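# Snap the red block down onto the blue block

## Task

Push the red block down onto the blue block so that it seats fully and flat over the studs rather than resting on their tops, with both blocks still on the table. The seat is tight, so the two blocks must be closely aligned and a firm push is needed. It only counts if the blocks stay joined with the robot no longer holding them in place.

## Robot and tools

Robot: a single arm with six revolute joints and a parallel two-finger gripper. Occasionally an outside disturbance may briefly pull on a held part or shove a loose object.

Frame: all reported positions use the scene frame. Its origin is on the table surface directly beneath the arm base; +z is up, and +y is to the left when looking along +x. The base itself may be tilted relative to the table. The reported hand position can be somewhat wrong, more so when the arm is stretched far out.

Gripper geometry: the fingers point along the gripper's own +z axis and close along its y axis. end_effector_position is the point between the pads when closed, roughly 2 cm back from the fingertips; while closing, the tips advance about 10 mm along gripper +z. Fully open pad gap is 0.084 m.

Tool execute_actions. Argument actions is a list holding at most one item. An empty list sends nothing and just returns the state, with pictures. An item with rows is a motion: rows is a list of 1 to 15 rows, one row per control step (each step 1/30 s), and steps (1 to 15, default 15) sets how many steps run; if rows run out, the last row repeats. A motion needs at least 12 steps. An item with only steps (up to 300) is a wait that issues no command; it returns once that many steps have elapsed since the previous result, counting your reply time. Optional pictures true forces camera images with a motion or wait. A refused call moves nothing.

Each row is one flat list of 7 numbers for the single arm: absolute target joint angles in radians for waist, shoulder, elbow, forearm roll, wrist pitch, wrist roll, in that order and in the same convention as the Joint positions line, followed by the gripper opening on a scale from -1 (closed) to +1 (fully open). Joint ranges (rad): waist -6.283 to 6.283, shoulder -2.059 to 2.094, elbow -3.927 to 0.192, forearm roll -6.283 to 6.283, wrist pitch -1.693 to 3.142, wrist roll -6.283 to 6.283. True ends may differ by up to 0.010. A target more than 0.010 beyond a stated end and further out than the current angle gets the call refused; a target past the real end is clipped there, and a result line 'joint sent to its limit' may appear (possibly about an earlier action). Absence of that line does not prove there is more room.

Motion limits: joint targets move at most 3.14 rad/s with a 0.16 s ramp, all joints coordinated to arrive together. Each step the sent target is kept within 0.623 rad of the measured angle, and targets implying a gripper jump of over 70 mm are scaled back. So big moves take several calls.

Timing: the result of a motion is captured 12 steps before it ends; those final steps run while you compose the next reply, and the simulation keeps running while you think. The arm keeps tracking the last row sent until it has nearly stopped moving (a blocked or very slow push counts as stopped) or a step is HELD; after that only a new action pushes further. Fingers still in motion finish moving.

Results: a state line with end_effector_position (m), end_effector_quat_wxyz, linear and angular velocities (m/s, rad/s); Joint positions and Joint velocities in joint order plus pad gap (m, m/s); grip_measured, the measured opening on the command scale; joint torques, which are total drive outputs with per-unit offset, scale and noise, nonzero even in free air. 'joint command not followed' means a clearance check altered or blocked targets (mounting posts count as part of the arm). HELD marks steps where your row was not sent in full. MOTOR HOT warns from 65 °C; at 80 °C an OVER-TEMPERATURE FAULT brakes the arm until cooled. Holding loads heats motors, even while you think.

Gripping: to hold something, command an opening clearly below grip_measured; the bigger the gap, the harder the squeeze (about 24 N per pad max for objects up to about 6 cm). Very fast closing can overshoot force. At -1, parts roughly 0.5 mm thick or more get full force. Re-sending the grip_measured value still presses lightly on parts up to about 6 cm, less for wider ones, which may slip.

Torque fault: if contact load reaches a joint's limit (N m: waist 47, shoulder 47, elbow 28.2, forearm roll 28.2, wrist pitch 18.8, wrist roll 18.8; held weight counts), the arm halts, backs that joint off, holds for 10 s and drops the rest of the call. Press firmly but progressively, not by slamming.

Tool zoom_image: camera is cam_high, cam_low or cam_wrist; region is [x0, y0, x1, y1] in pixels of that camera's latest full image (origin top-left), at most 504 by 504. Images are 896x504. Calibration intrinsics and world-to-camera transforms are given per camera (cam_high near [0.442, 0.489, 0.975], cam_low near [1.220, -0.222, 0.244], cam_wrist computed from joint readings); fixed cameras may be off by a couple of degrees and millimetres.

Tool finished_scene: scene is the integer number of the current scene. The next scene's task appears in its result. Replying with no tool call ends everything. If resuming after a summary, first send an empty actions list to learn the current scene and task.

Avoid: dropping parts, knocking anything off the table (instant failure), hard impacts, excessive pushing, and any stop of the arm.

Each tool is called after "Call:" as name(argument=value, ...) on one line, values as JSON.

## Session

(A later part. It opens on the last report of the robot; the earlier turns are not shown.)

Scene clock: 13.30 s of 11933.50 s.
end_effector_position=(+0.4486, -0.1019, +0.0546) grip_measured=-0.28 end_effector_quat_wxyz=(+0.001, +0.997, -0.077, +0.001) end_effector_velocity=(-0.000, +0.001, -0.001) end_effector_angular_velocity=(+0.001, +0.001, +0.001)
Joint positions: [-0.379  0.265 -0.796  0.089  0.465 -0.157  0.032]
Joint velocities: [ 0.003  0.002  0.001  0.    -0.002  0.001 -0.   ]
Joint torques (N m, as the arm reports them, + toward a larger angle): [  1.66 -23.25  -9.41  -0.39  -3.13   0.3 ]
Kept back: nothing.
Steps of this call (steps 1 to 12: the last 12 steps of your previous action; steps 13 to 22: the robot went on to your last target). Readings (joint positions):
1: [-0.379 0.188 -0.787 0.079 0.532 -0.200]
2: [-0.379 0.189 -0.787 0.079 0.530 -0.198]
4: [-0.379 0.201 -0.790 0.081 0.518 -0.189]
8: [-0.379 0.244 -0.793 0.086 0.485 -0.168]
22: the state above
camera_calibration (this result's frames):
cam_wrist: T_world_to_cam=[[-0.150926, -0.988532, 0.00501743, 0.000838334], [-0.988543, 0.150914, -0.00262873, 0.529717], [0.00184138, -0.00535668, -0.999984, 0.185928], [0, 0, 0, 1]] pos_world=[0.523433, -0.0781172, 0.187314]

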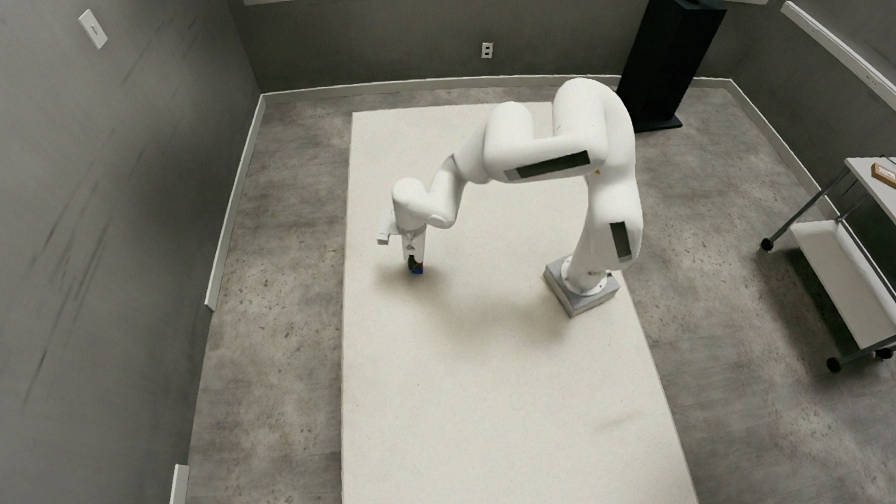

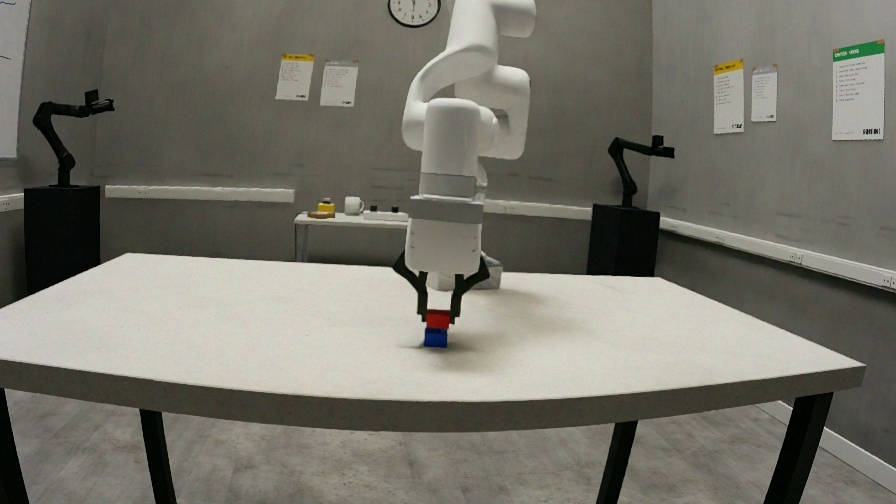

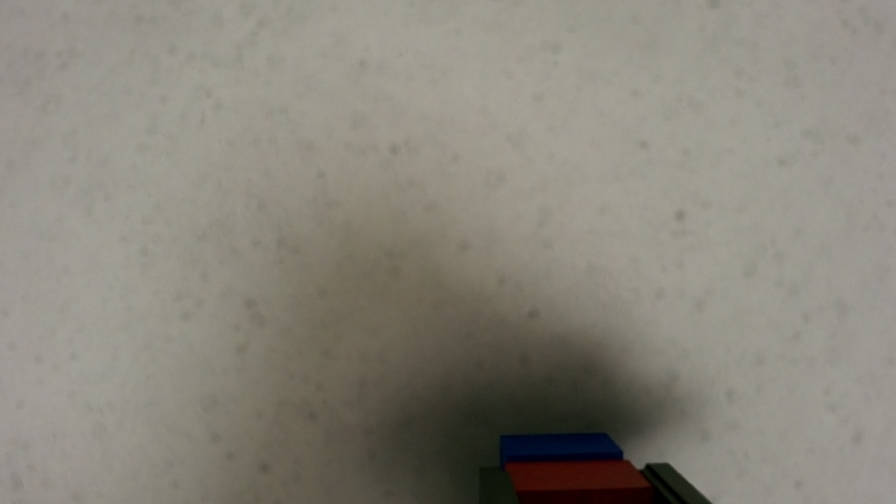

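Call:
execute_actions(actions=[{"rows":[[-0.381,0.2766,-0.7953,0.0908,0.4523,-0.161,-1]],"steps":12}])

Call:
execute_actions(actions=[{"steps":18}], pictures=true)

Call:
zoom_image(camera="cam_wrist", region=[480,404,660,504])

Call:
zoom_image(camera="cam_low", region=[400,290,480,360])

Scene clock: 14.27 s of 11933.50 s.
end_effector_position=(+0.4485, -0.1019, +0.0544) grip_measured=-0.28 end_effector_quat_wxyz=(+0.001, +0.997, -0.077, +0.000) end_effector_velocity=(+0.001, +0.000, +0.001) end_effector_angular_velocity=(-0.000, -0.001, -0.001)
Joint positions: [-0.379  0.265 -0.796  0.089  0.465 -0.157  0.032]
Joint velocities: [ 0.    -0.002 -0.    -0.     0.     0.002 -0.   ]
Joint torques (N m, as the arm reports them, + toward a larger angle): [  0.52 -23.46  -9.24  -0.5   -3.23   0.39]
Kept back: the last 12 steps of this action.
Steps of this call (steps 1 to 15: the robot went on to your last target; steps 16 to 29: nothing new was sent). Readings (joint positions):
1: [-0.379 0.265 -0.796 0.089 0.465 -0.157]
2: [-0.379 0.265 -0.796 0.089 0.465 -0.157]
4: [-0.379 0.265 -0.796 0.089 0.465 -0.157]
8: [-0.379 0.265 -0.796 0.089 0.465 -0.157]
29: the state above

Scene clock: 14.87 s of 11933.50 s.
end_effector_position=(+0.4477, -0.1030, +0.0500) grip_measured=-0.28 end_effector_quat_wxyz=(+0.001, +0.997, -0.077, +0.000) end_effector_velocity=(-0.001, -0.000, -0.000) end_effector_angular_velocity=(+0.000, +0.001, -0.000)
Joint positions: [-0.381  0.276 -0.795  0.091  0.452 -0.161  0.032]
Joint velocities: [-0.001 -0.     0.002  0.    -0.001 -0.002 -0.   ]
Joint torques (N m, as the arm reports them, + toward a larger angle): [  1.05 -23.45  -9.5   -0.57  -3.01   0.31]
Kept back: nothing.
Steps of this call (steps 1 to 12: the last 12 steps of your previous action; steps 13 to 18: the robot went on to your last target). Readings (joint positions):
1: [-0.379 0.265 -0.796 0.089 0.465 -0.157]
2: [-0.379 0.266 -0.796 0.089 0.464 -0.157]
4: [-0.380 0.270 -0.796 0.090 0.460 -0.159]
8: [-0.381 0.275 -0.795 0.091 0.455 -0.160]
18: the state above
camera_calibration (this result's frames):
cam_wrist: T_world_to_cam=[[-0.151159, -0.988495, 0.00536814, -0.000312182], [-0.988508, 0.151148, -0.00247784, 0.528977], [0.00163795, -0.005681, -0.999983, 0.181411], [0, 0, 0, 1]] pos_world=[0.522554, -0.0792316, 0.182721]

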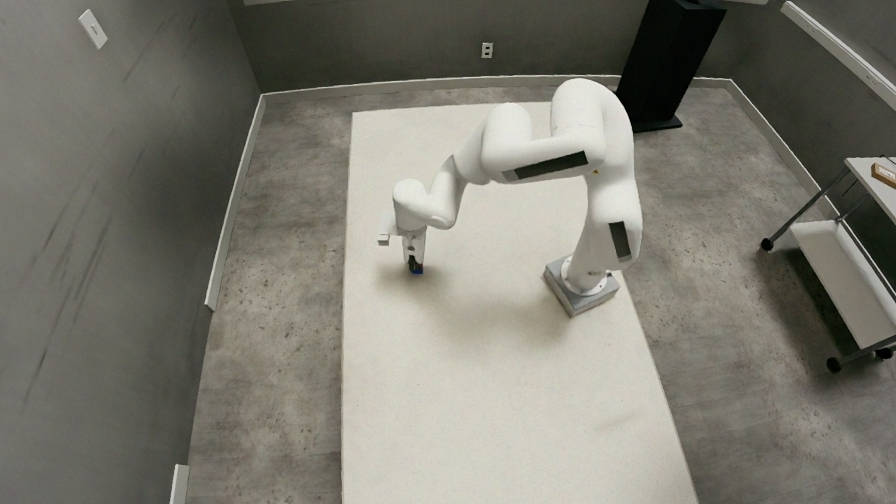

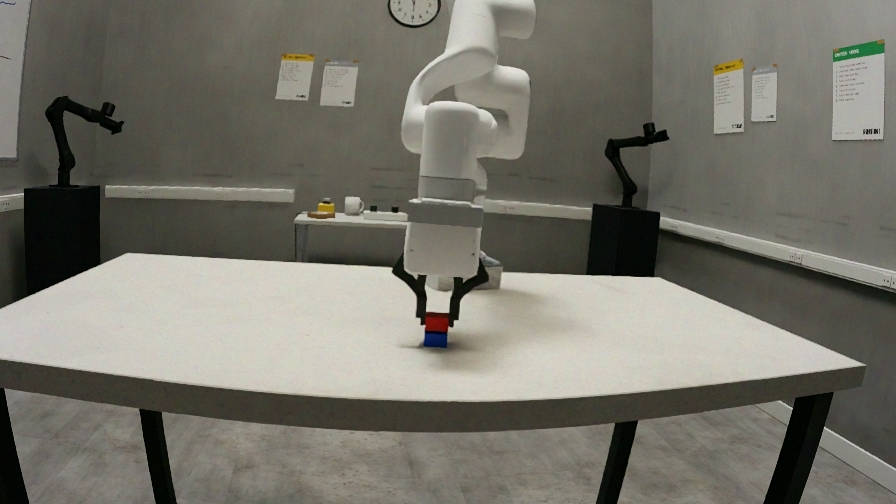

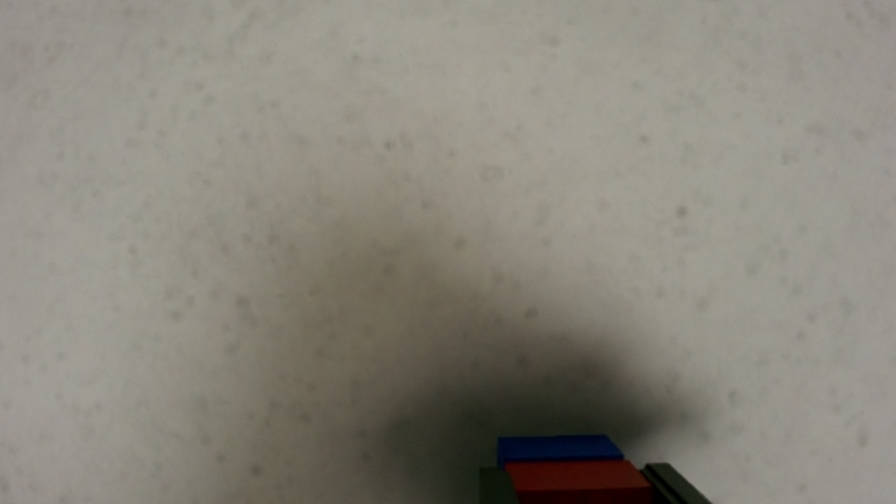

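Region (480, 404, 660, 504) of cam_wrist's 896x504 image, scaled by 2.800, with more detail than that image has.

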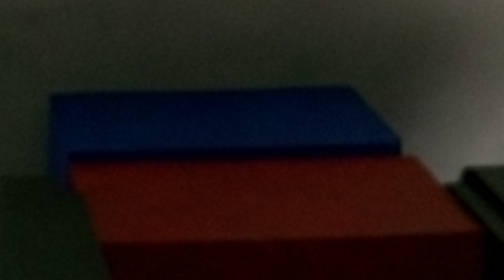

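Region (400, 290, 480, 360) of cam_low's 896x504 image, scaled by 6.300, with more detail than that image has; it fills the top 441 rows of this view, and the rest is white.

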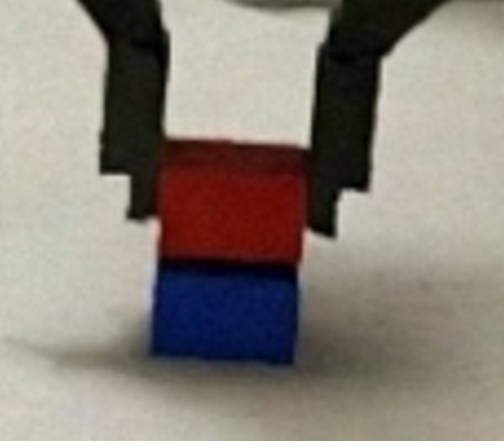

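Aligned; lowering 4.5 mm gradually.

Call:
execute_actions(actions=[{"rows":[[-0.3808,0.2795,-0.7955,0.0912,0.4497,-0.1615,-1],[-0.3808,0.2795,-0.7955,0.0912,0.4497,-0.1615,-1],[-0.3808,0.2795,-0.7955,0.0912,0.4497,-0.1615,-1],[-0.3807,0.2824,-0.7958,0.0916,0.4471,-0.1619,-1],[-0.3807,0.2824,-0.7958,0.0916,0.4471,-0.1619,-1],[-0.3807,0.2824,-0.7958,0.0916,0.4471,-0.1619,-1],[-0.3805,0.2853,-0.7961,0.092,0.4444,-0.1624,-1],[-0.3805,0.2853,-0.7961,0.092,0.4444,-0.1624,-1],[-0.3805,0.2853,-0.7961,0.092,0.4444,-0.1624,-1],[-0.3802,0.2897,-0.7966,0.0926,0.4405,-0.163,-1]],"steps":12}])

Call:
execute_actions(actions=[{"steps":24}], pictures=true)

Call:
zoom_image(camera="cam_wrist", region=[480,404,660,504])

Call:
zoom_image(camera="cam_low", region=[400,290,480,360])

Scene clock: 15.57 s of 11933.50 s.
end_effector_position=(+0.4476, -0.1030, +0.0499) grip_measured=-0.28 end_effector_quat_wxyz=(+0.001, +0.997, -0.077, +0.000) end_effector_velocity=(-0.001, +0.000, -0.000) end_effector_angular_velocity=(+0.000, +0.001, +0.000)
Joint positions: [-0.381  0.277 -0.795  0.091  0.452 -0.161  0.032]
Joint velocities: [ 0.001 -0.001  0.001  0.     0.     0.     0.   ]
Joint torques (N m, as the arm reports them, + toward a larger angle): [  1.31 -23.37  -9.31  -0.53  -3.1    0.32]
Kept back: the last 12 steps of this action.
Steps of this call (steps 1 to 15: the robot went on to your last target; steps 16 to 21: nothing new was sent). Readings (joint positions):
1: [-0.381 0.277 -0.795 0.091 0.452 -0.161]
2: [-0.381 0.277 -0.795 0.091 0.452 -0.161]
4: [-0.381 0.277 -0.795 0.091 0.452 -0.161]
8: [-0.381 0.277 -0.795 0.091 0.452 -0.161]
21: the state above

Scene clock: 16.37 s of 11933.50 s.
end_effector_position=(+0.4480, -0.1031, +0.0463) grip_measured=-0.28 end_effector_quat_wxyz=(+0.001, +0.997, -0.077, +0.001) end_effector_velocity=(+0.002, -0.000, -0.001) end_effector_angular_velocity=(-0.002, -0.006, +0.000)
Joint positions: [-0.38   0.288 -0.797  0.093  0.442 -0.163  0.032]
Joint velocities: [ 0.001  0.004 -0.003  0.    -0.008  0.    -0.   ]
Joint torques (N m, as the arm reports them, + toward a larger angle): [  1.57 -15.58  -9.08  -0.73  -5.39   0.01]
Kept back: nothing.
Steps of this call (steps 1 to 12: the last 12 steps of your previous action; steps 13 to 15: the robot went on to your last target; steps 16 to 24: nothing new was sent). Readings (joint positions):
1: [-0.381 0.277 -0.795 0.091 0.452 -0.161]
2: [-0.381 0.277 -0.795 0.091 0.452 -0.161]
4: [-0.381 0.278 -0.795 0.091 0.451 -0.161]
8: [-0.381 0.281 -0.796 0.091 0.448 -0.162]
24: the state above
The arm was judged still, so your last target was given up. Only a new action makes it travel on or press farther. Fingers that are still opening or closing keep moving.
camera_calibration (this result's frames):
cam_wrist: T_world_to_cam=[[-0.150507, -0.988594, 0.0055246, -0.000662264], [-0.988606, 0.15049, -0.00340999, 0.529291], [0.0025397, -0.00597488, -0.999979, 0.177244], [0, 0, 0, 1]] pos_world=[0.52271, -0.0792486, 0.179048]

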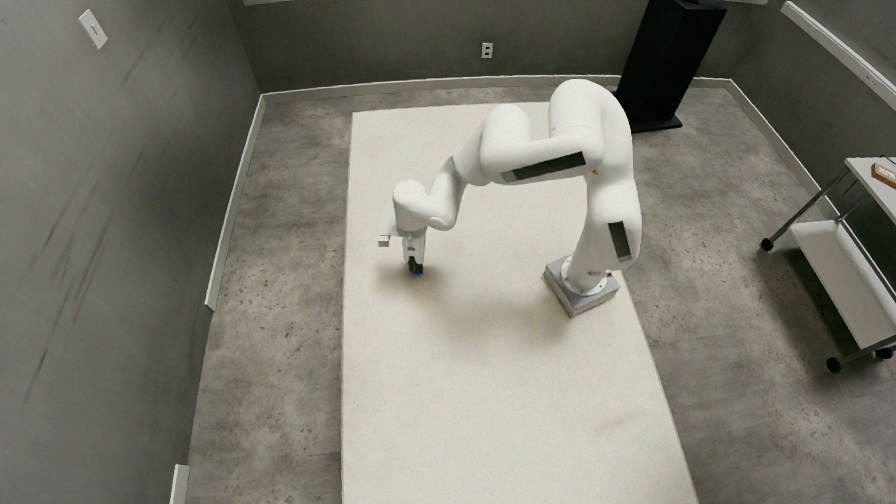

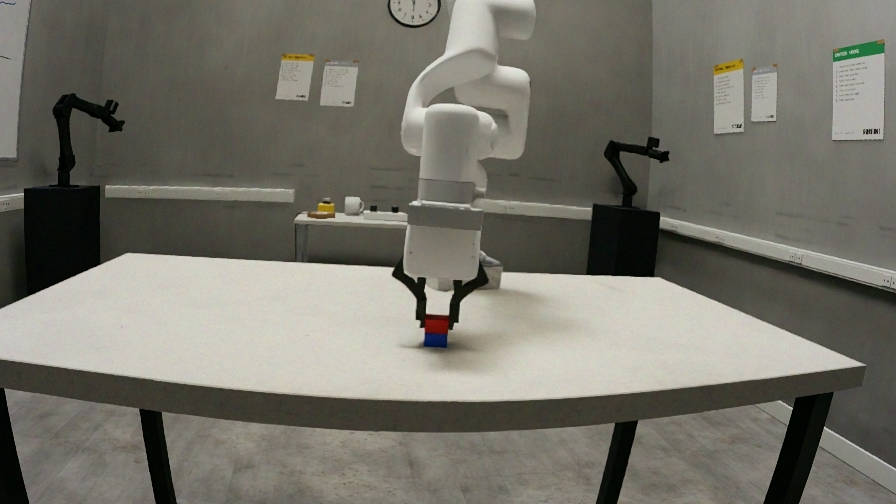

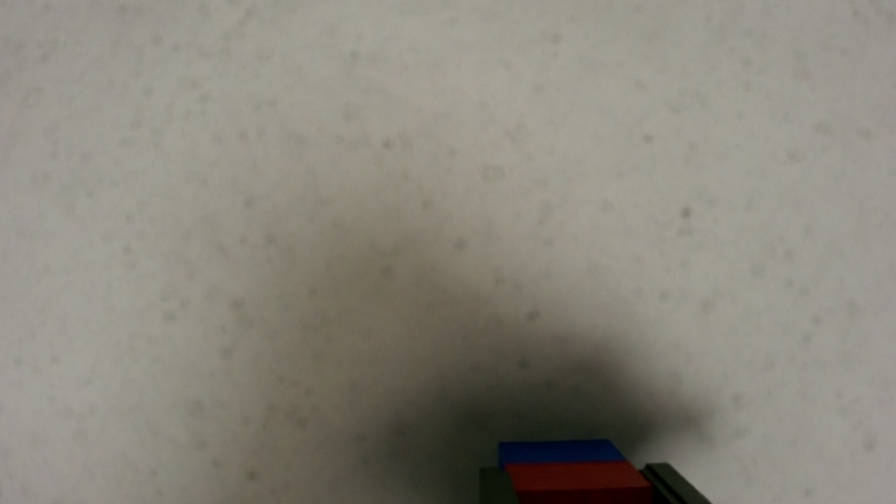

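Region (480, 404, 660, 504) of cam_wrist's 896x504 image, scaled by 2.800, with more detail than that image has.

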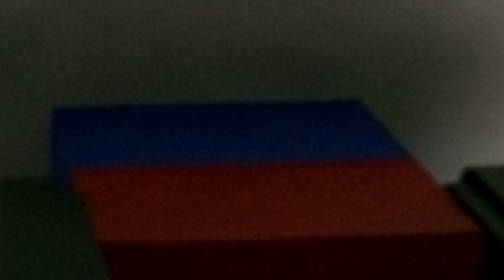

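Region (400, 290, 480, 360) of cam_low's 896x504 image, scaled by 6.300, with more detail than that image has; it fills the top 441 rows of this view, and the rest is white.

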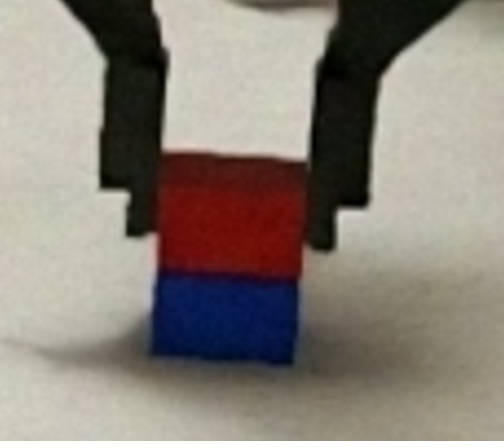

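Call:
execute_actions(actions=[{"rows":[[-0.3804,0.285,-0.795,0.092,0.4436,-0.163,-1],[-0.3804,0.285,-0.795,0.092,0.4436,-0.163,-0.5],[-0.3804,0.285,-0.795,0.092,0.4436,-0.163,-0.2],[-0.3804,0.285,-0.795,0.092,0.4436,-0.163,0],[-0.3804,0.285,-0.795,0.092,0.4436,-0.163,0],[-0.3804,0.285,-0.795,0.092,0.4436,-0.163,0],[-0.3837,0.2314,-0.7923,0.0844,0.4945,-0.154,0]]}])

Call:
execute_actions(actions=[{"steps":18}], pictures=true)

Call:
zoom_image(camera="cam_wrist", region=[480,404,660,504])

Call:
zoom_image(camera="cam_low", region=[400,290,480,360])

Scene clock: 17.37 s of 11933.50 s.
end_effector_position=(+0.4479, -0.1031, +0.0458) grip_measured=-0.28 end_effector_quat_wxyz=(+0.001, +0.997, -0.077, +0.001) end_effector_velocity=(-0.002, +0.000, +0.001) end_effector_angular_velocity=(-0.001, +0.001, +0.002)
Joint positions: [-0.38   0.289 -0.797  0.092  0.44  -0.163  0.032]
Joint velocities: [ 0.    -0.007  0.006 -0.003  0.001  0.001 -0.   ]
Joint torques (N m, as the arm reports them, + toward a larger angle): [  1.17 -15.61  -7.06  -0.53  -3.25   0.37]
Steps of this call (steps 1 to 27: nothing new was sent; steps 28 to 30: the first 3 steps of this action). Readings (joint positions):
28: [-0.380 0.289 -0.797 0.093 0.440 -0.163]
29: [-0.380 0.289 -0.797 0.093 0.440 -0.163]
30: the state above

Scene clock: 17.97 s of 11933.50 s.
end_effector_position=(+0.4473, -0.1029, +0.0651) grip_measured=-0.01 end_effector_quat_wxyz=(+0.001, +0.997, -0.078, -0.000) end_effector_velocity=(+0.002, -0.001, +0.005) end_effector_angular_velocity=(-0.001, -0.005, -0.003)
Joint positions: [-0.384  0.233 -0.792  0.085  0.494 -0.154  0.044]
Joint velocities: [-0.002 -0.012 -0.002 -0.001  0.009  0.002  0.   ]
Joint torques (N m, as the arm reports them, + toward a larger angle): [  1.58 -23.33  -9.28  -0.71  -3.28   0.57]
Kept back: nothing.
Steps of this call (steps 1 to 12: the last 12 steps of your previous action; steps 13 to 18: the robot went on to your last target). Readings (joint positions):
1: [-0.380 0.289 -0.796 0.092 0.441 -0.163]
2: [-0.380 0.288 -0.796 0.092 0.441 -0.163]
4: [-0.380 0.289 -0.795 0.092 0.442 -0.163]
8: [-0.382 0.260 -0.791 0.088 0.471 -0.158]
18: the state above
camera_calibration (this result's frames):
cam_wrist: T_world_to_cam=[[-0.15342, -0.988148, 0.00507062, 0.000760888], [-0.988161, 0.153415, -0.00136506, 0.528594], [0.000570975, -0.00522001, -0.999986, 0.197071], [0, 0, 0, 1]] pos_world=[0.52234, -0.0793135, 0.197786]

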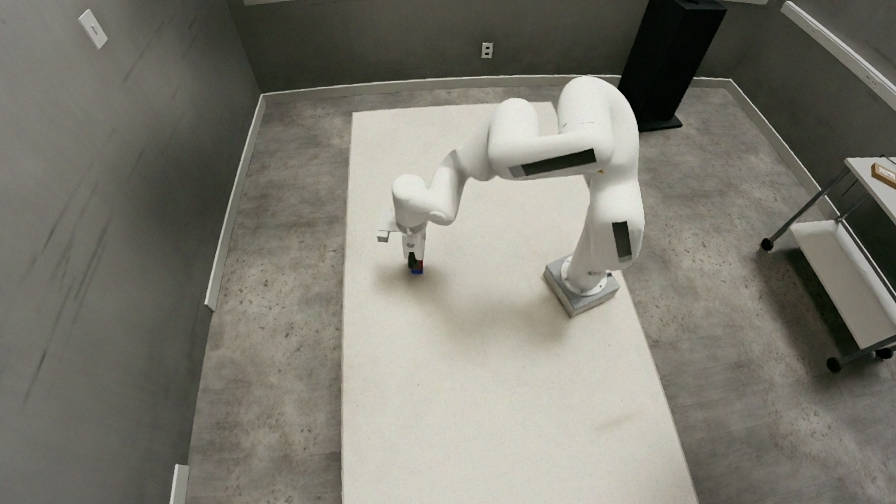

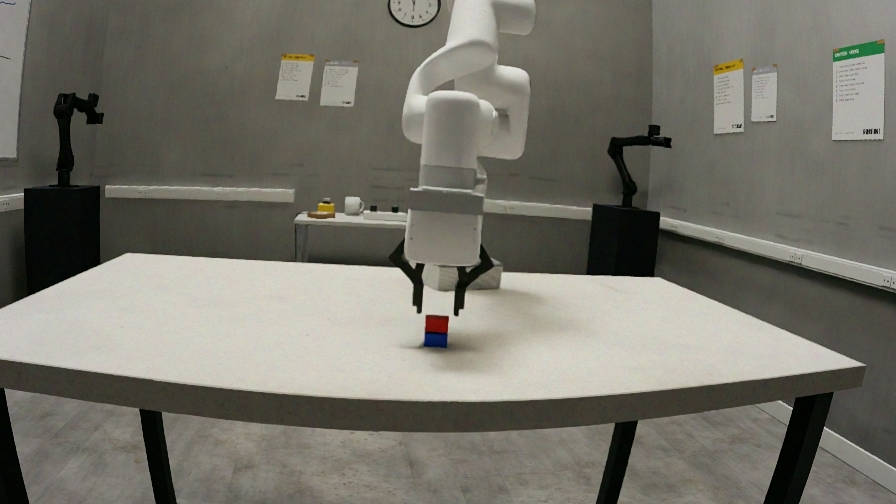

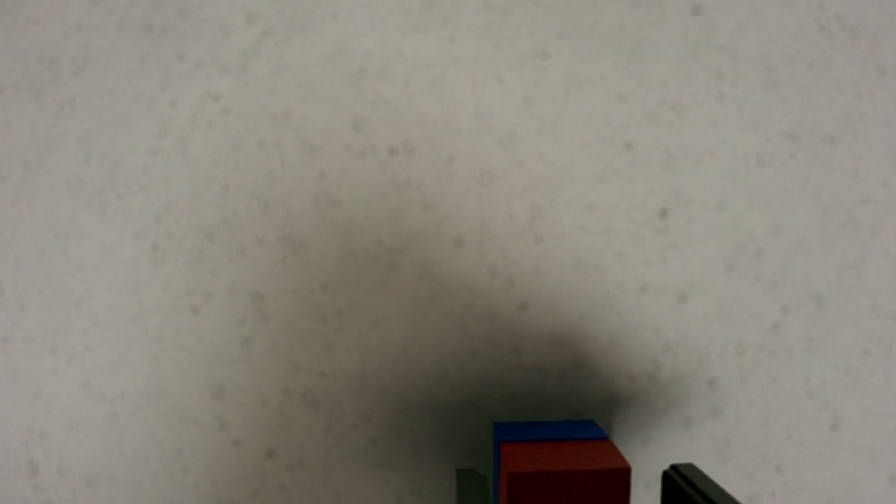

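Region (480, 404, 660, 504) of cam_wrist's 896x504 image, scaled by 2.800, with more detail than that image has.

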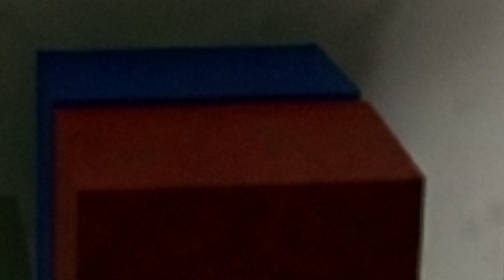

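Region (400, 290, 480, 360) of cam_low's 896x504 image, scaled by 6.300, with more detail than that image has; it fills the top 441 rows of this view, and the rest is white.

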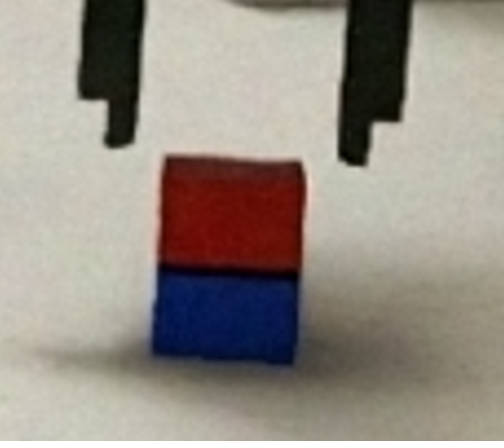

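Call:
execute_actions(actions=[{"rows":[[-0.3837,0.2314,-0.7923,0.0844,0.4945,-0.154,-1],[-0.3837,0.2314,-0.7923,0.0844,0.4945,-0.154,-1],[-0.3837,0.2314,-0.7923,0.0844,0.4945,-0.154,-1],[-0.3837,0.2314,-0.7923,0.0844,0.4945,-0.154,-1],[-0.3837,0.2314,-0.7923,0.0844,0.4945,-0.154,-1],[-0.3837,0.2314,-0.7923,0.0844,0.4945,-0.154,-1],[-0.383,0.2426,-0.7929,0.086,0.4839,-0.156,-1],[-0.383,0.2426,-0.7929,0.086,0.4839,-0.156,-1],[-0.383,0.2426,-0.7929,0.086,0.4839,-0.156,-1],[-0.3829,0.2454,-0.793,0.0864,0.4812,-0.156,-1],[-0.3829,0.2454,-0.793,0.0864,0.4812,-0.156,-1],[-0.3827,0.248,-0.793,0.0868,0.4786,-0.157,-1],[-0.3827,0.248,-0.793,0.0868,0.4786,-0.157,-1],[-0.3825,0.2505,-0.7926,0.0872,0.4757,-0.157,-1]]}])

Call:
execute_actions(actions=[{"steps":24}], pictures=true)

Call:
zoom_image(camera="cam_low", region=[400,290,480,360])

Scene clock: 18.67 s of 11933.50 s.
end_effector_position=(+0.4476, -0.1029, +0.0658) grip_measured=-0.43 end_effector_quat_wxyz=(+0.001, +0.997, -0.078, +0.000) end_effector_velocity=(-0.001, -0.001, -0.000) end_effector_angular_velocity=(+0.000, +0.001, -0.002)
Joint positions: [-0.384  0.231 -0.792  0.084  0.494 -0.154  0.025]
Joint velocities: [-0.002 -0.     0.002  0.     0.    -0.001 -0.22 ]
Joint torques (N m, as the arm reports them, + toward a larger angle): [  1.08 -23.32  -9.64  -1.04  -3.2    0.25]
Steps of this call (steps 1 to 15: the robot went on to your last target; steps 16 to 18: nothing new was sent; steps 19 to 21: the first 3 steps of this action). Readings (joint positions):
19: [-0.384 0.231 -0.792 0.084 0.494 -0.154]
20: [-0.384 0.231 -0.792 0.084 0.494 -0.154]
21: the state above

Scene clock: 19.47 s of 11933.50 s.
end_effector_position=(+0.4476, -0.1029, +0.0591) grip_measured=-1.00 end_effector_quat_wxyz=(+0.001, +0.997, -0.078, +0.001) end_effector_velocity=(-0.001, +0.001, -0.002) end_effector_angular_velocity=(+0.000, +0.002, +0.001)
Joint positions: [-0.382  0.25  -0.793  0.087  0.476 -0.157  0.   ]
Joint velocities: [ 0.001  0.003  0.002  0.    -0.002 -0.     0.   ]
Joint torques (N m, as the arm reports them, + toward a larger angle): [  0.77 -22.33  -9.43  -0.63  -3.28   0.26]
Kept back: nothing.
Steps of this call (steps 1 to 12: the last 12 steps of your previous action; steps 13 to 24: the robot went on to your last target). Readings (joint positions):
1: [-0.384 0.231 -0.792 0.084 0.495 -0.154]
2: [-0.384 0.231 -0.792 0.084 0.495 -0.154]
4: [-0.384 0.231 -0.792 0.084 0.494 -0.154]
8: [-0.383 0.238 -0.793 0.085 0.488 -0.155]
24: the state above
camera_calibration (this result's frames):
cam_wrist: T_world_to_cam=[[-0.152429, -0.988301, 0.00521921, 0.000332539], [-0.988312, 0.152416, -0.00277252, 0.528976], [0.00194459, -0.00558082, -0.999983, 0.190399], [0, 0, 0, 1]] pos_world=[0.522474, -0.0792333, 0.19186]

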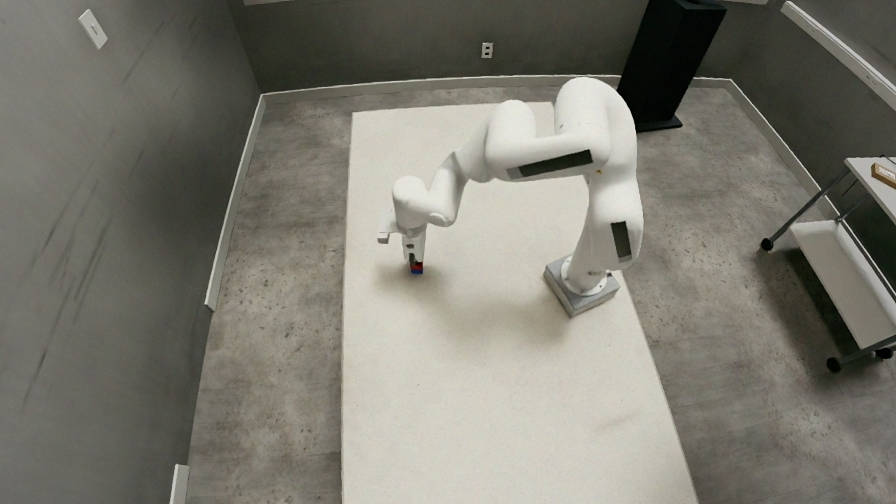

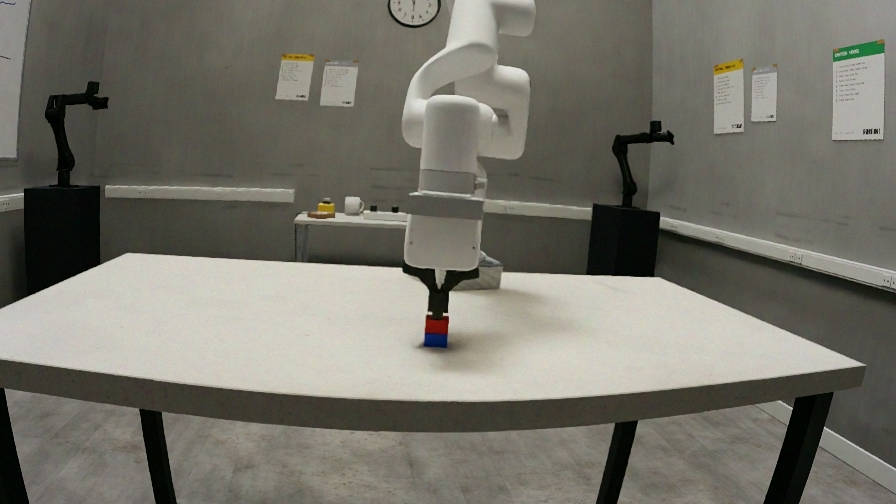

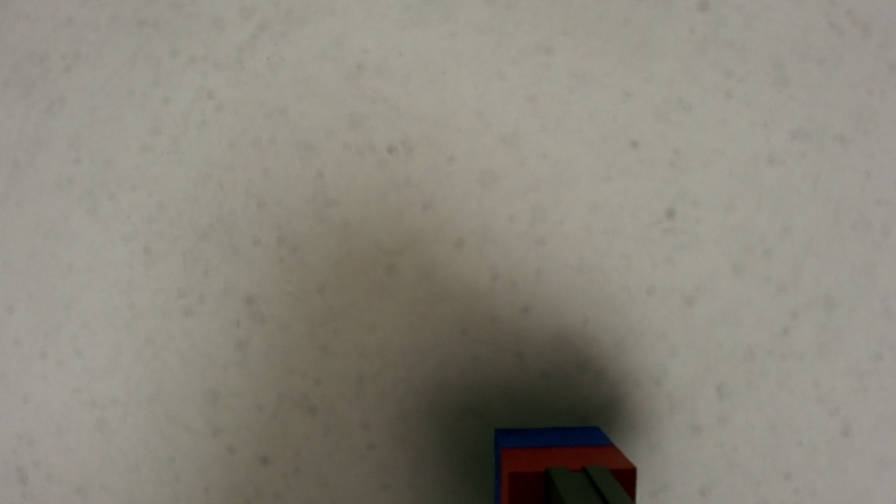

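Region (400, 290, 480, 360) of cam_low's 896x504 image, scaled by 6.300, with more detail than that image has; it fills the top 441 rows of this view, and the rest is white.

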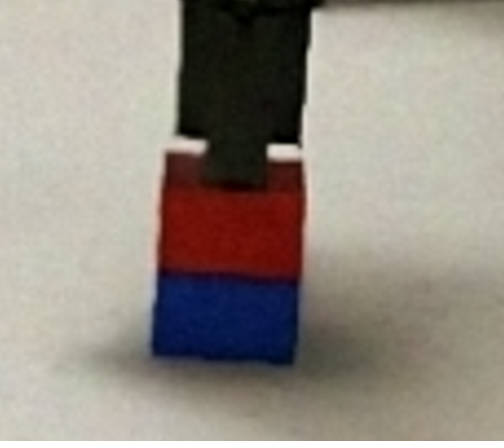

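Call:
execute_actions(actions=[{"rows":[[-0.3824,0.2525,-0.7921,0.0874,0.4747,-0.157,-1],[-0.3824,0.2525,-0.7921,0.0874,0.4747,-0.157,-1],[-0.3824,0.2525,-0.7921,0.0874,0.4747,-0.157,-1],[-0.3824,0.2525,-0.7921,0.0874,0.4747,-0.157,-1],[-0.3823,0.2545,-0.7916,0.0876,0.4737,-0.157,-1]]}])

Call:
execute_actions(actions=[{"steps":24}], pictures=true)

Call:
zoom_image(camera="cam_low", region=[400,290,480,360])

Scene clock: 20.17 s of 11933.50 s.
end_effector_position=(+0.4475, -0.1029, +0.0588) grip_measured=-1.00 end_effector_quat_wxyz=(+0.001, +0.997, -0.078, +0.000) end_effector_velocity=(+0.001, +0.001, -0.002) end_effector_angular_velocity=(-0.000, -0.001, +0.002)
Joint positions: [-0.382  0.251 -0.793  0.087  0.475 -0.157  0.   ]
Joint velocities: [ 0.002  0.008 -0.001  0.001 -0.008 -0.001  0.   ]
Joint torques (N m, as the arm reports them, + toward a larger angle): [  0.99 -21.75  -8.76  -0.46  -3.13   0.37]
Steps of this call (steps 1 to 15: the robot went on to your last target; steps 16 to 18: nothing new was sent; steps 19 to 21: the first 3 steps of this action). Readings (joint positions):
19: [-0.382 0.250 -0.793 0.087 0.476 -0.157]
20: [-0.382 0.251 -0.793 0.087 0.476 -0.157]
21: the state above

Scene clock: 20.97 s of 11933.50 s.
end_effector_position=(+0.4471, -0.1028, +0.0576) grip_measured=-1.00 end_effector_quat_wxyz=(+0.001, +0.997, -0.078, -0.000) end_effector_velocity=(+0.000, +0.000, -0.000) end_effector_angular_velocity=(+0.000, +0.000, +0.001)
Joint positions: [-0.382  0.254 -0.792  0.088  0.474 -0.157  0.   ]
Joint velocities: [ 0.     0.001 -0.001  0.     0.    -0.001  0.   ]
Joint torques (N m, as the arm reports them, + toward a larger angle): [ -0.96 -15.39  -6.17  -0.86  -2.38   0.24]
Kept back: nothing.
Steps of this call (steps 1 to 12: the last 12 steps of your previous action; steps 13 to 15: the robot went on to your last target; steps 16 to 24: nothing new was sent). Readings (joint positions):
1: [-0.382 0.251 -0.793 0.087 0.475 -0.157]
2: [-0.382 0.251 -0.793 0.087 0.475 -0.157]
4: [-0.382 0.252 -0.793 0.087 0.474 -0.157]
8: [-0.382 0.253 -0.793 0.088 0.474 -0.157]
24: the state above
The arm was judged still, so your last target was given up. Only a new action makes it travel on or press farther. Fingers that are still opening or closing keep moving.
camera_calibration (this result's frames):
cam_wrist: T_world_to_cam=[[-0.152694, -0.988261, 0.00506439, 0.00053969], [-0.988273, 0.152689, -0.00126749, 0.528355], [0.000479331, -0.00519853, -0.999986, 0.189621], [0, 0, 0, 1]] pos_world=[0.522151, -0.079155, 0.190286]

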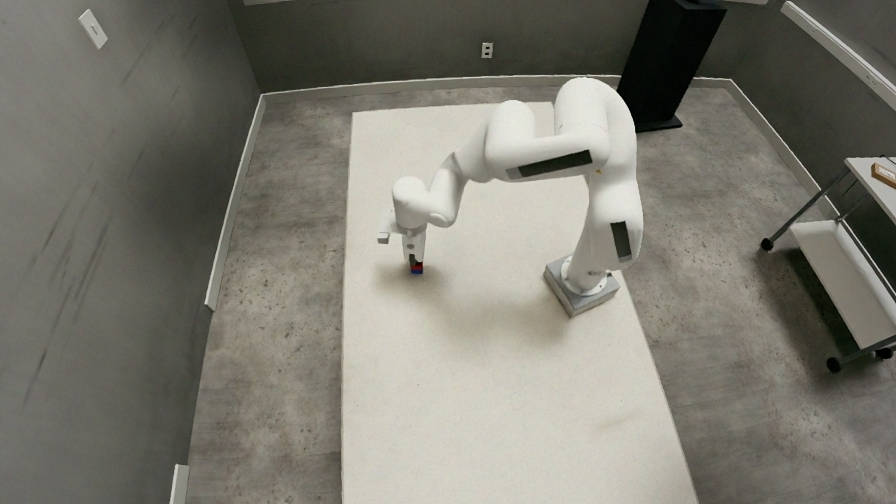

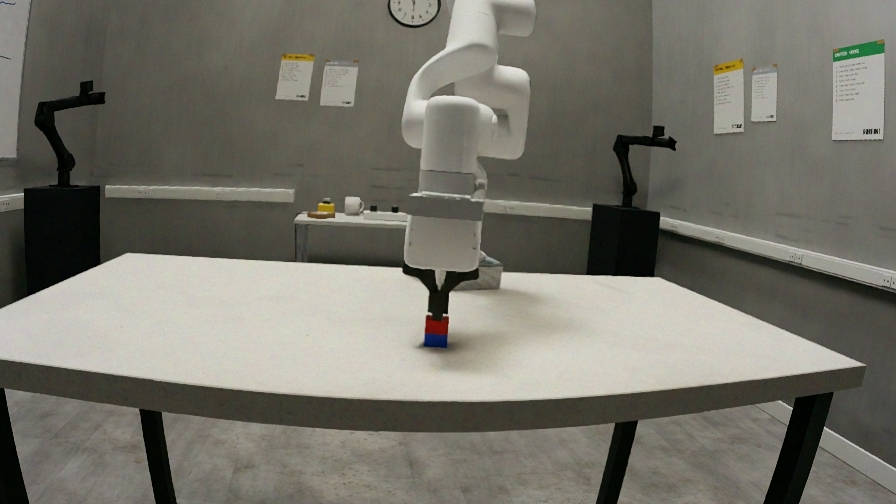

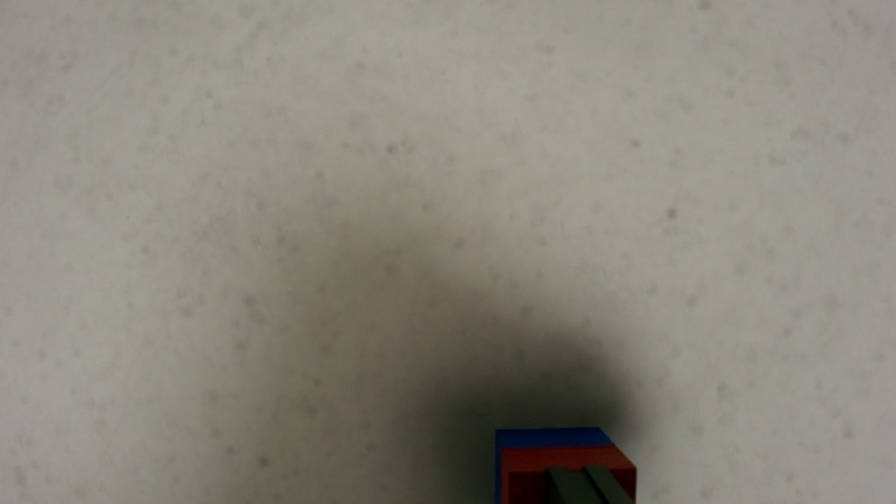

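Region (400, 290, 480, 360) of cam_low's 896x504 image, scaled by 6.300, with more detail than that image has; it fills the top 441 rows of this view, and the rest is white.

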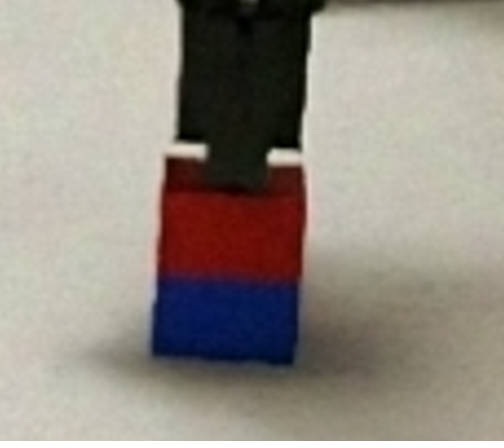

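Call:
execute_actions(actions=[{"rows":[[-0.3823,0.2565,-0.7896,0.0876,0.4737,-0.157,-1]]}])

Call:
execute_actions(actions=[{"steps":24}])

Call:
execute_actions(actions=[{"rows":[[-0.3825,0.2525,-0.792,0.0872,0.475,-0.157,-1],[-0.3825,0.2505,-0.7926,0.0872,0.4757,-0.157,-1],[-0.3825,0.2505,-0.7926,0.0872,0.4757,-0.157,-1],[-0.3825,0.248,-0.7926,0.0872,0.478,-0.157,-1],[-0.3825,0.244,-0.7926,0.0872,0.482,-0.157,-1],[-0.3837,0.2314,-0.7923,0.0844,0.4945,-0.154,-1],[-0.3837,0.2,-0.7923,0.0844,0.525,-0.154,-1],[-0.385,0.16,-0.795,0.08,0.568,-0.154,1],[-0.385,0.13,-0.8,0.07,0.6,-0.154,1],[-0.385,0.13,-0.8,0.07,0.6,-1.8,1]]}])

Call:
execute_actions(actions=[{"steps":40}], pictures=true)

Call:
zoom_image(camera="cam_low", region=[400,290,480,360])

Call:
zoom_image(camera="cam_wrist", region=[460,370,660,504])

Scene clock: 22.33 s of 11933.50 s.
end_effector_position=(+0.4466, -0.1027, +0.0572) grip_measured=-1.00 end_effector_quat_wxyz=(+0.000, +0.997, -0.078, -0.001) end_effector_velocity=(-0.001, -0.000, -0.001) end_effector_angular_velocity=(+0.000, +0.002, -0.002)
Joint positions: [-0.382  0.254 -0.792  0.088  0.474 -0.157  0.   ]
Joint velocities: [-0.001  0.     0.002 -0.    -0.001  0.001  0.   ]
Joint torques (N m, as the arm reports them, + toward a larger angle): [-0.88 -8.75 -3.57 -0.89 -1.56  0.24]
Steps of this call (steps 1 to 38: nothing new was sent; steps 39 to 41: the first 3 steps of this action). Readings (joint positions):
39: [-0.382 0.254 -0.792 0.088 0.474 -0.157]
40: [-0.382 0.254 -0.792 0.088 0.474 -0.157]
41: the state above

Scene clock: 23.13 s of 11933.50 s.
end_effector_position=(+0.4460, -0.1026, +0.0568) grip_measured=-1.00 end_effector_quat_wxyz=(+0.000, +0.997, -0.078, -0.001) end_effector_velocity=(+0.000, +0.001, +0.000) end_effector_angular_velocity=(+0.000, -0.000, +0.002)
Joint positions: [-0.382  0.254 -0.79   0.088  0.473 -0.157  0.   ]
Joint velocities: [ 0.001 -0.001  0.    -0.     0.001 -0.     0.   ]
Joint torques (N m, as the arm reports them, + toward a larger angle): [-1.41 -4.2   0.2  -0.85  0.63  0.2 ]
Kept back: nothing.
Steps of this call (steps 1 to 12: the last 12 steps of your previous action; steps 13 to 15: the robot went on to your last target; steps 16 to 24: nothing new was sent). Readings (joint positions):
1: [-0.382 0.254 -0.792 0.088 0.474 -0.157]
2: [-0.382 0.254 -0.792 0.088 0.473 -0.157]
4: [-0.382 0.254 -0.791 0.088 0.473 -0.157]
8: [-0.382 0.255 -0.791 0.088 0.473 -0.157]
24: the state above
The arm was judged still, so your last target was given up. Only a new action makes it travel on or press farther. Fingers that are still opening or closing keep moving.

Scene clock: 23.23 s of 11933.50 s.
end_effector_position=(+0.4461, -0.1026, +0.0569) grip_measured=-1.00 end_effector_quat_wxyz=(+0.000, +0.997, -0.078, -0.001) end_effector_velocity=(+0.001, +0.000, +0.002) end_effector_angular_velocity=(-0.001, +0.000, +0.005)
Joint positions: [-0.382  0.254 -0.791  0.088  0.473 -0.157  0.   ]
Joint velocities: [ 0.001 -0.003 -0.004 -0.003  0.007 -0.002  0.   ]
Joint torques (N m, as the arm reports them, + toward a larger angle): [-1.69 -7.   -0.37 -1.01  1.08  0.44]
Steps of this call (steps 1 to 3: the first 3 steps of this action). Readings (joint positions):
1: [-0.382 0.254 -0.790 0.088 0.473 -0.157]
2: [-0.382 0.254 -0.790 0.088 0.473 -0.157]
3: the state above

Scene clock: 24.57 s of 11933.50 s.
end_effector_position=(+0.4498, -0.1013, +0.1050) grip_measured=+1.00 end_effector_quat_wxyz=(+0.002, +0.731, +0.683, +0.000) end_effector_velocity=(+0.001, -0.000, +0.001) end_effector_angular_velocity=(-0.000, -0.002, +0.022)
Joint positions: [-0.385  0.13  -0.8    0.07   0.6   -1.798  0.084]
Joint velocities: [ 0.    -0.001 -0.001  0.    -0.001 -0.023  0.   ]
Joint torques (N m, as the arm reports them, + toward a larger angle): [  1.39 -22.35 -10.61  -0.7   -3.13   0.42]
Kept back: nothing.
Steps of this call (steps 1 to 12: the last 12 steps of your previous action; steps 13 to 40: the robot went on to your last target). Readings (joint positions):
1: [-0.382 0.254 -0.791 0.087 0.474 -0.157]
2: [-0.382 0.254 -0.791 0.087 0.474 -0.157]
4: [-0.383 0.252 -0.790 0.087 0.478 -0.157]
8: [-0.385 0.212 -0.782 0.082 0.529 -0.160]
40: the state above
camera_calibration (this result's frames):
cam_wrist: T_world_to_cam=[[0.997812, -0.0656448, 0.00787148, -0.422155], [-0.0656541, -0.997842, 0.000937205, -0.000858722], [0.00779297, -0.00145195, -0.999969, 0.234121], [0, 0, 0, 1]] pos_world=[0.41935, -0.0282292, 0.237437]

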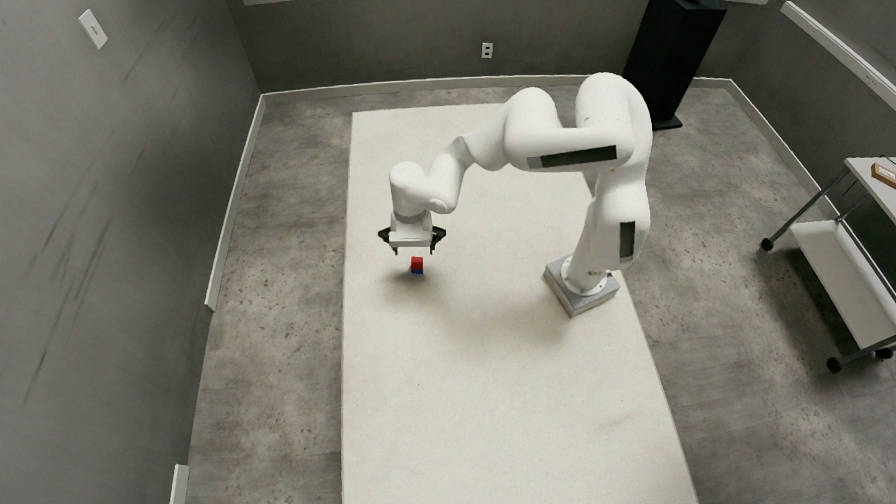

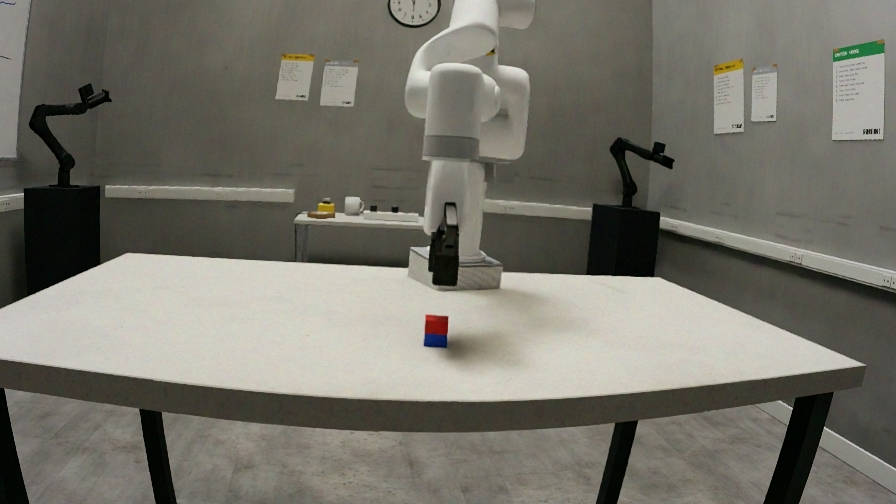

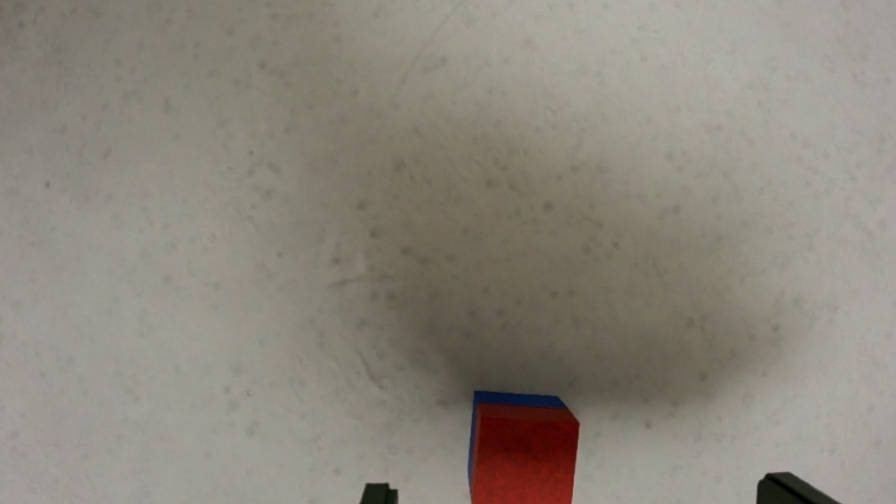

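Region (400, 290, 480, 360) of cam_low's 896x504 image, scaled by 6.300, with more detail than that image has; it fills the top 441 rows of this view, and the rest is white.

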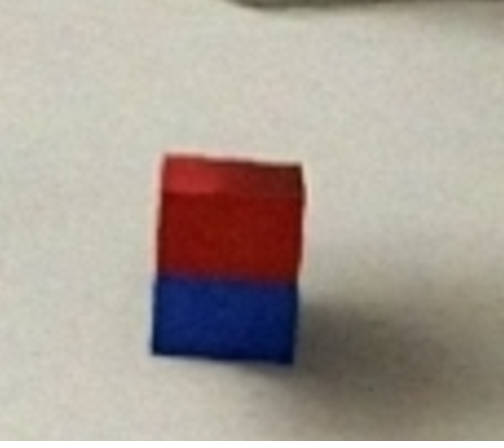

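Region (460, 370, 660, 504) of cam_wrist's 896x504 image, scaled by 2.520, with more detail than that image has; it fills the top 338 rows of this view, and the rest is white.

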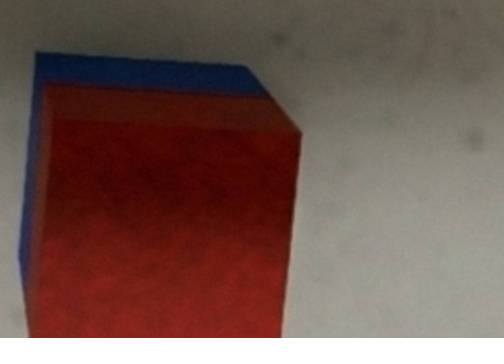

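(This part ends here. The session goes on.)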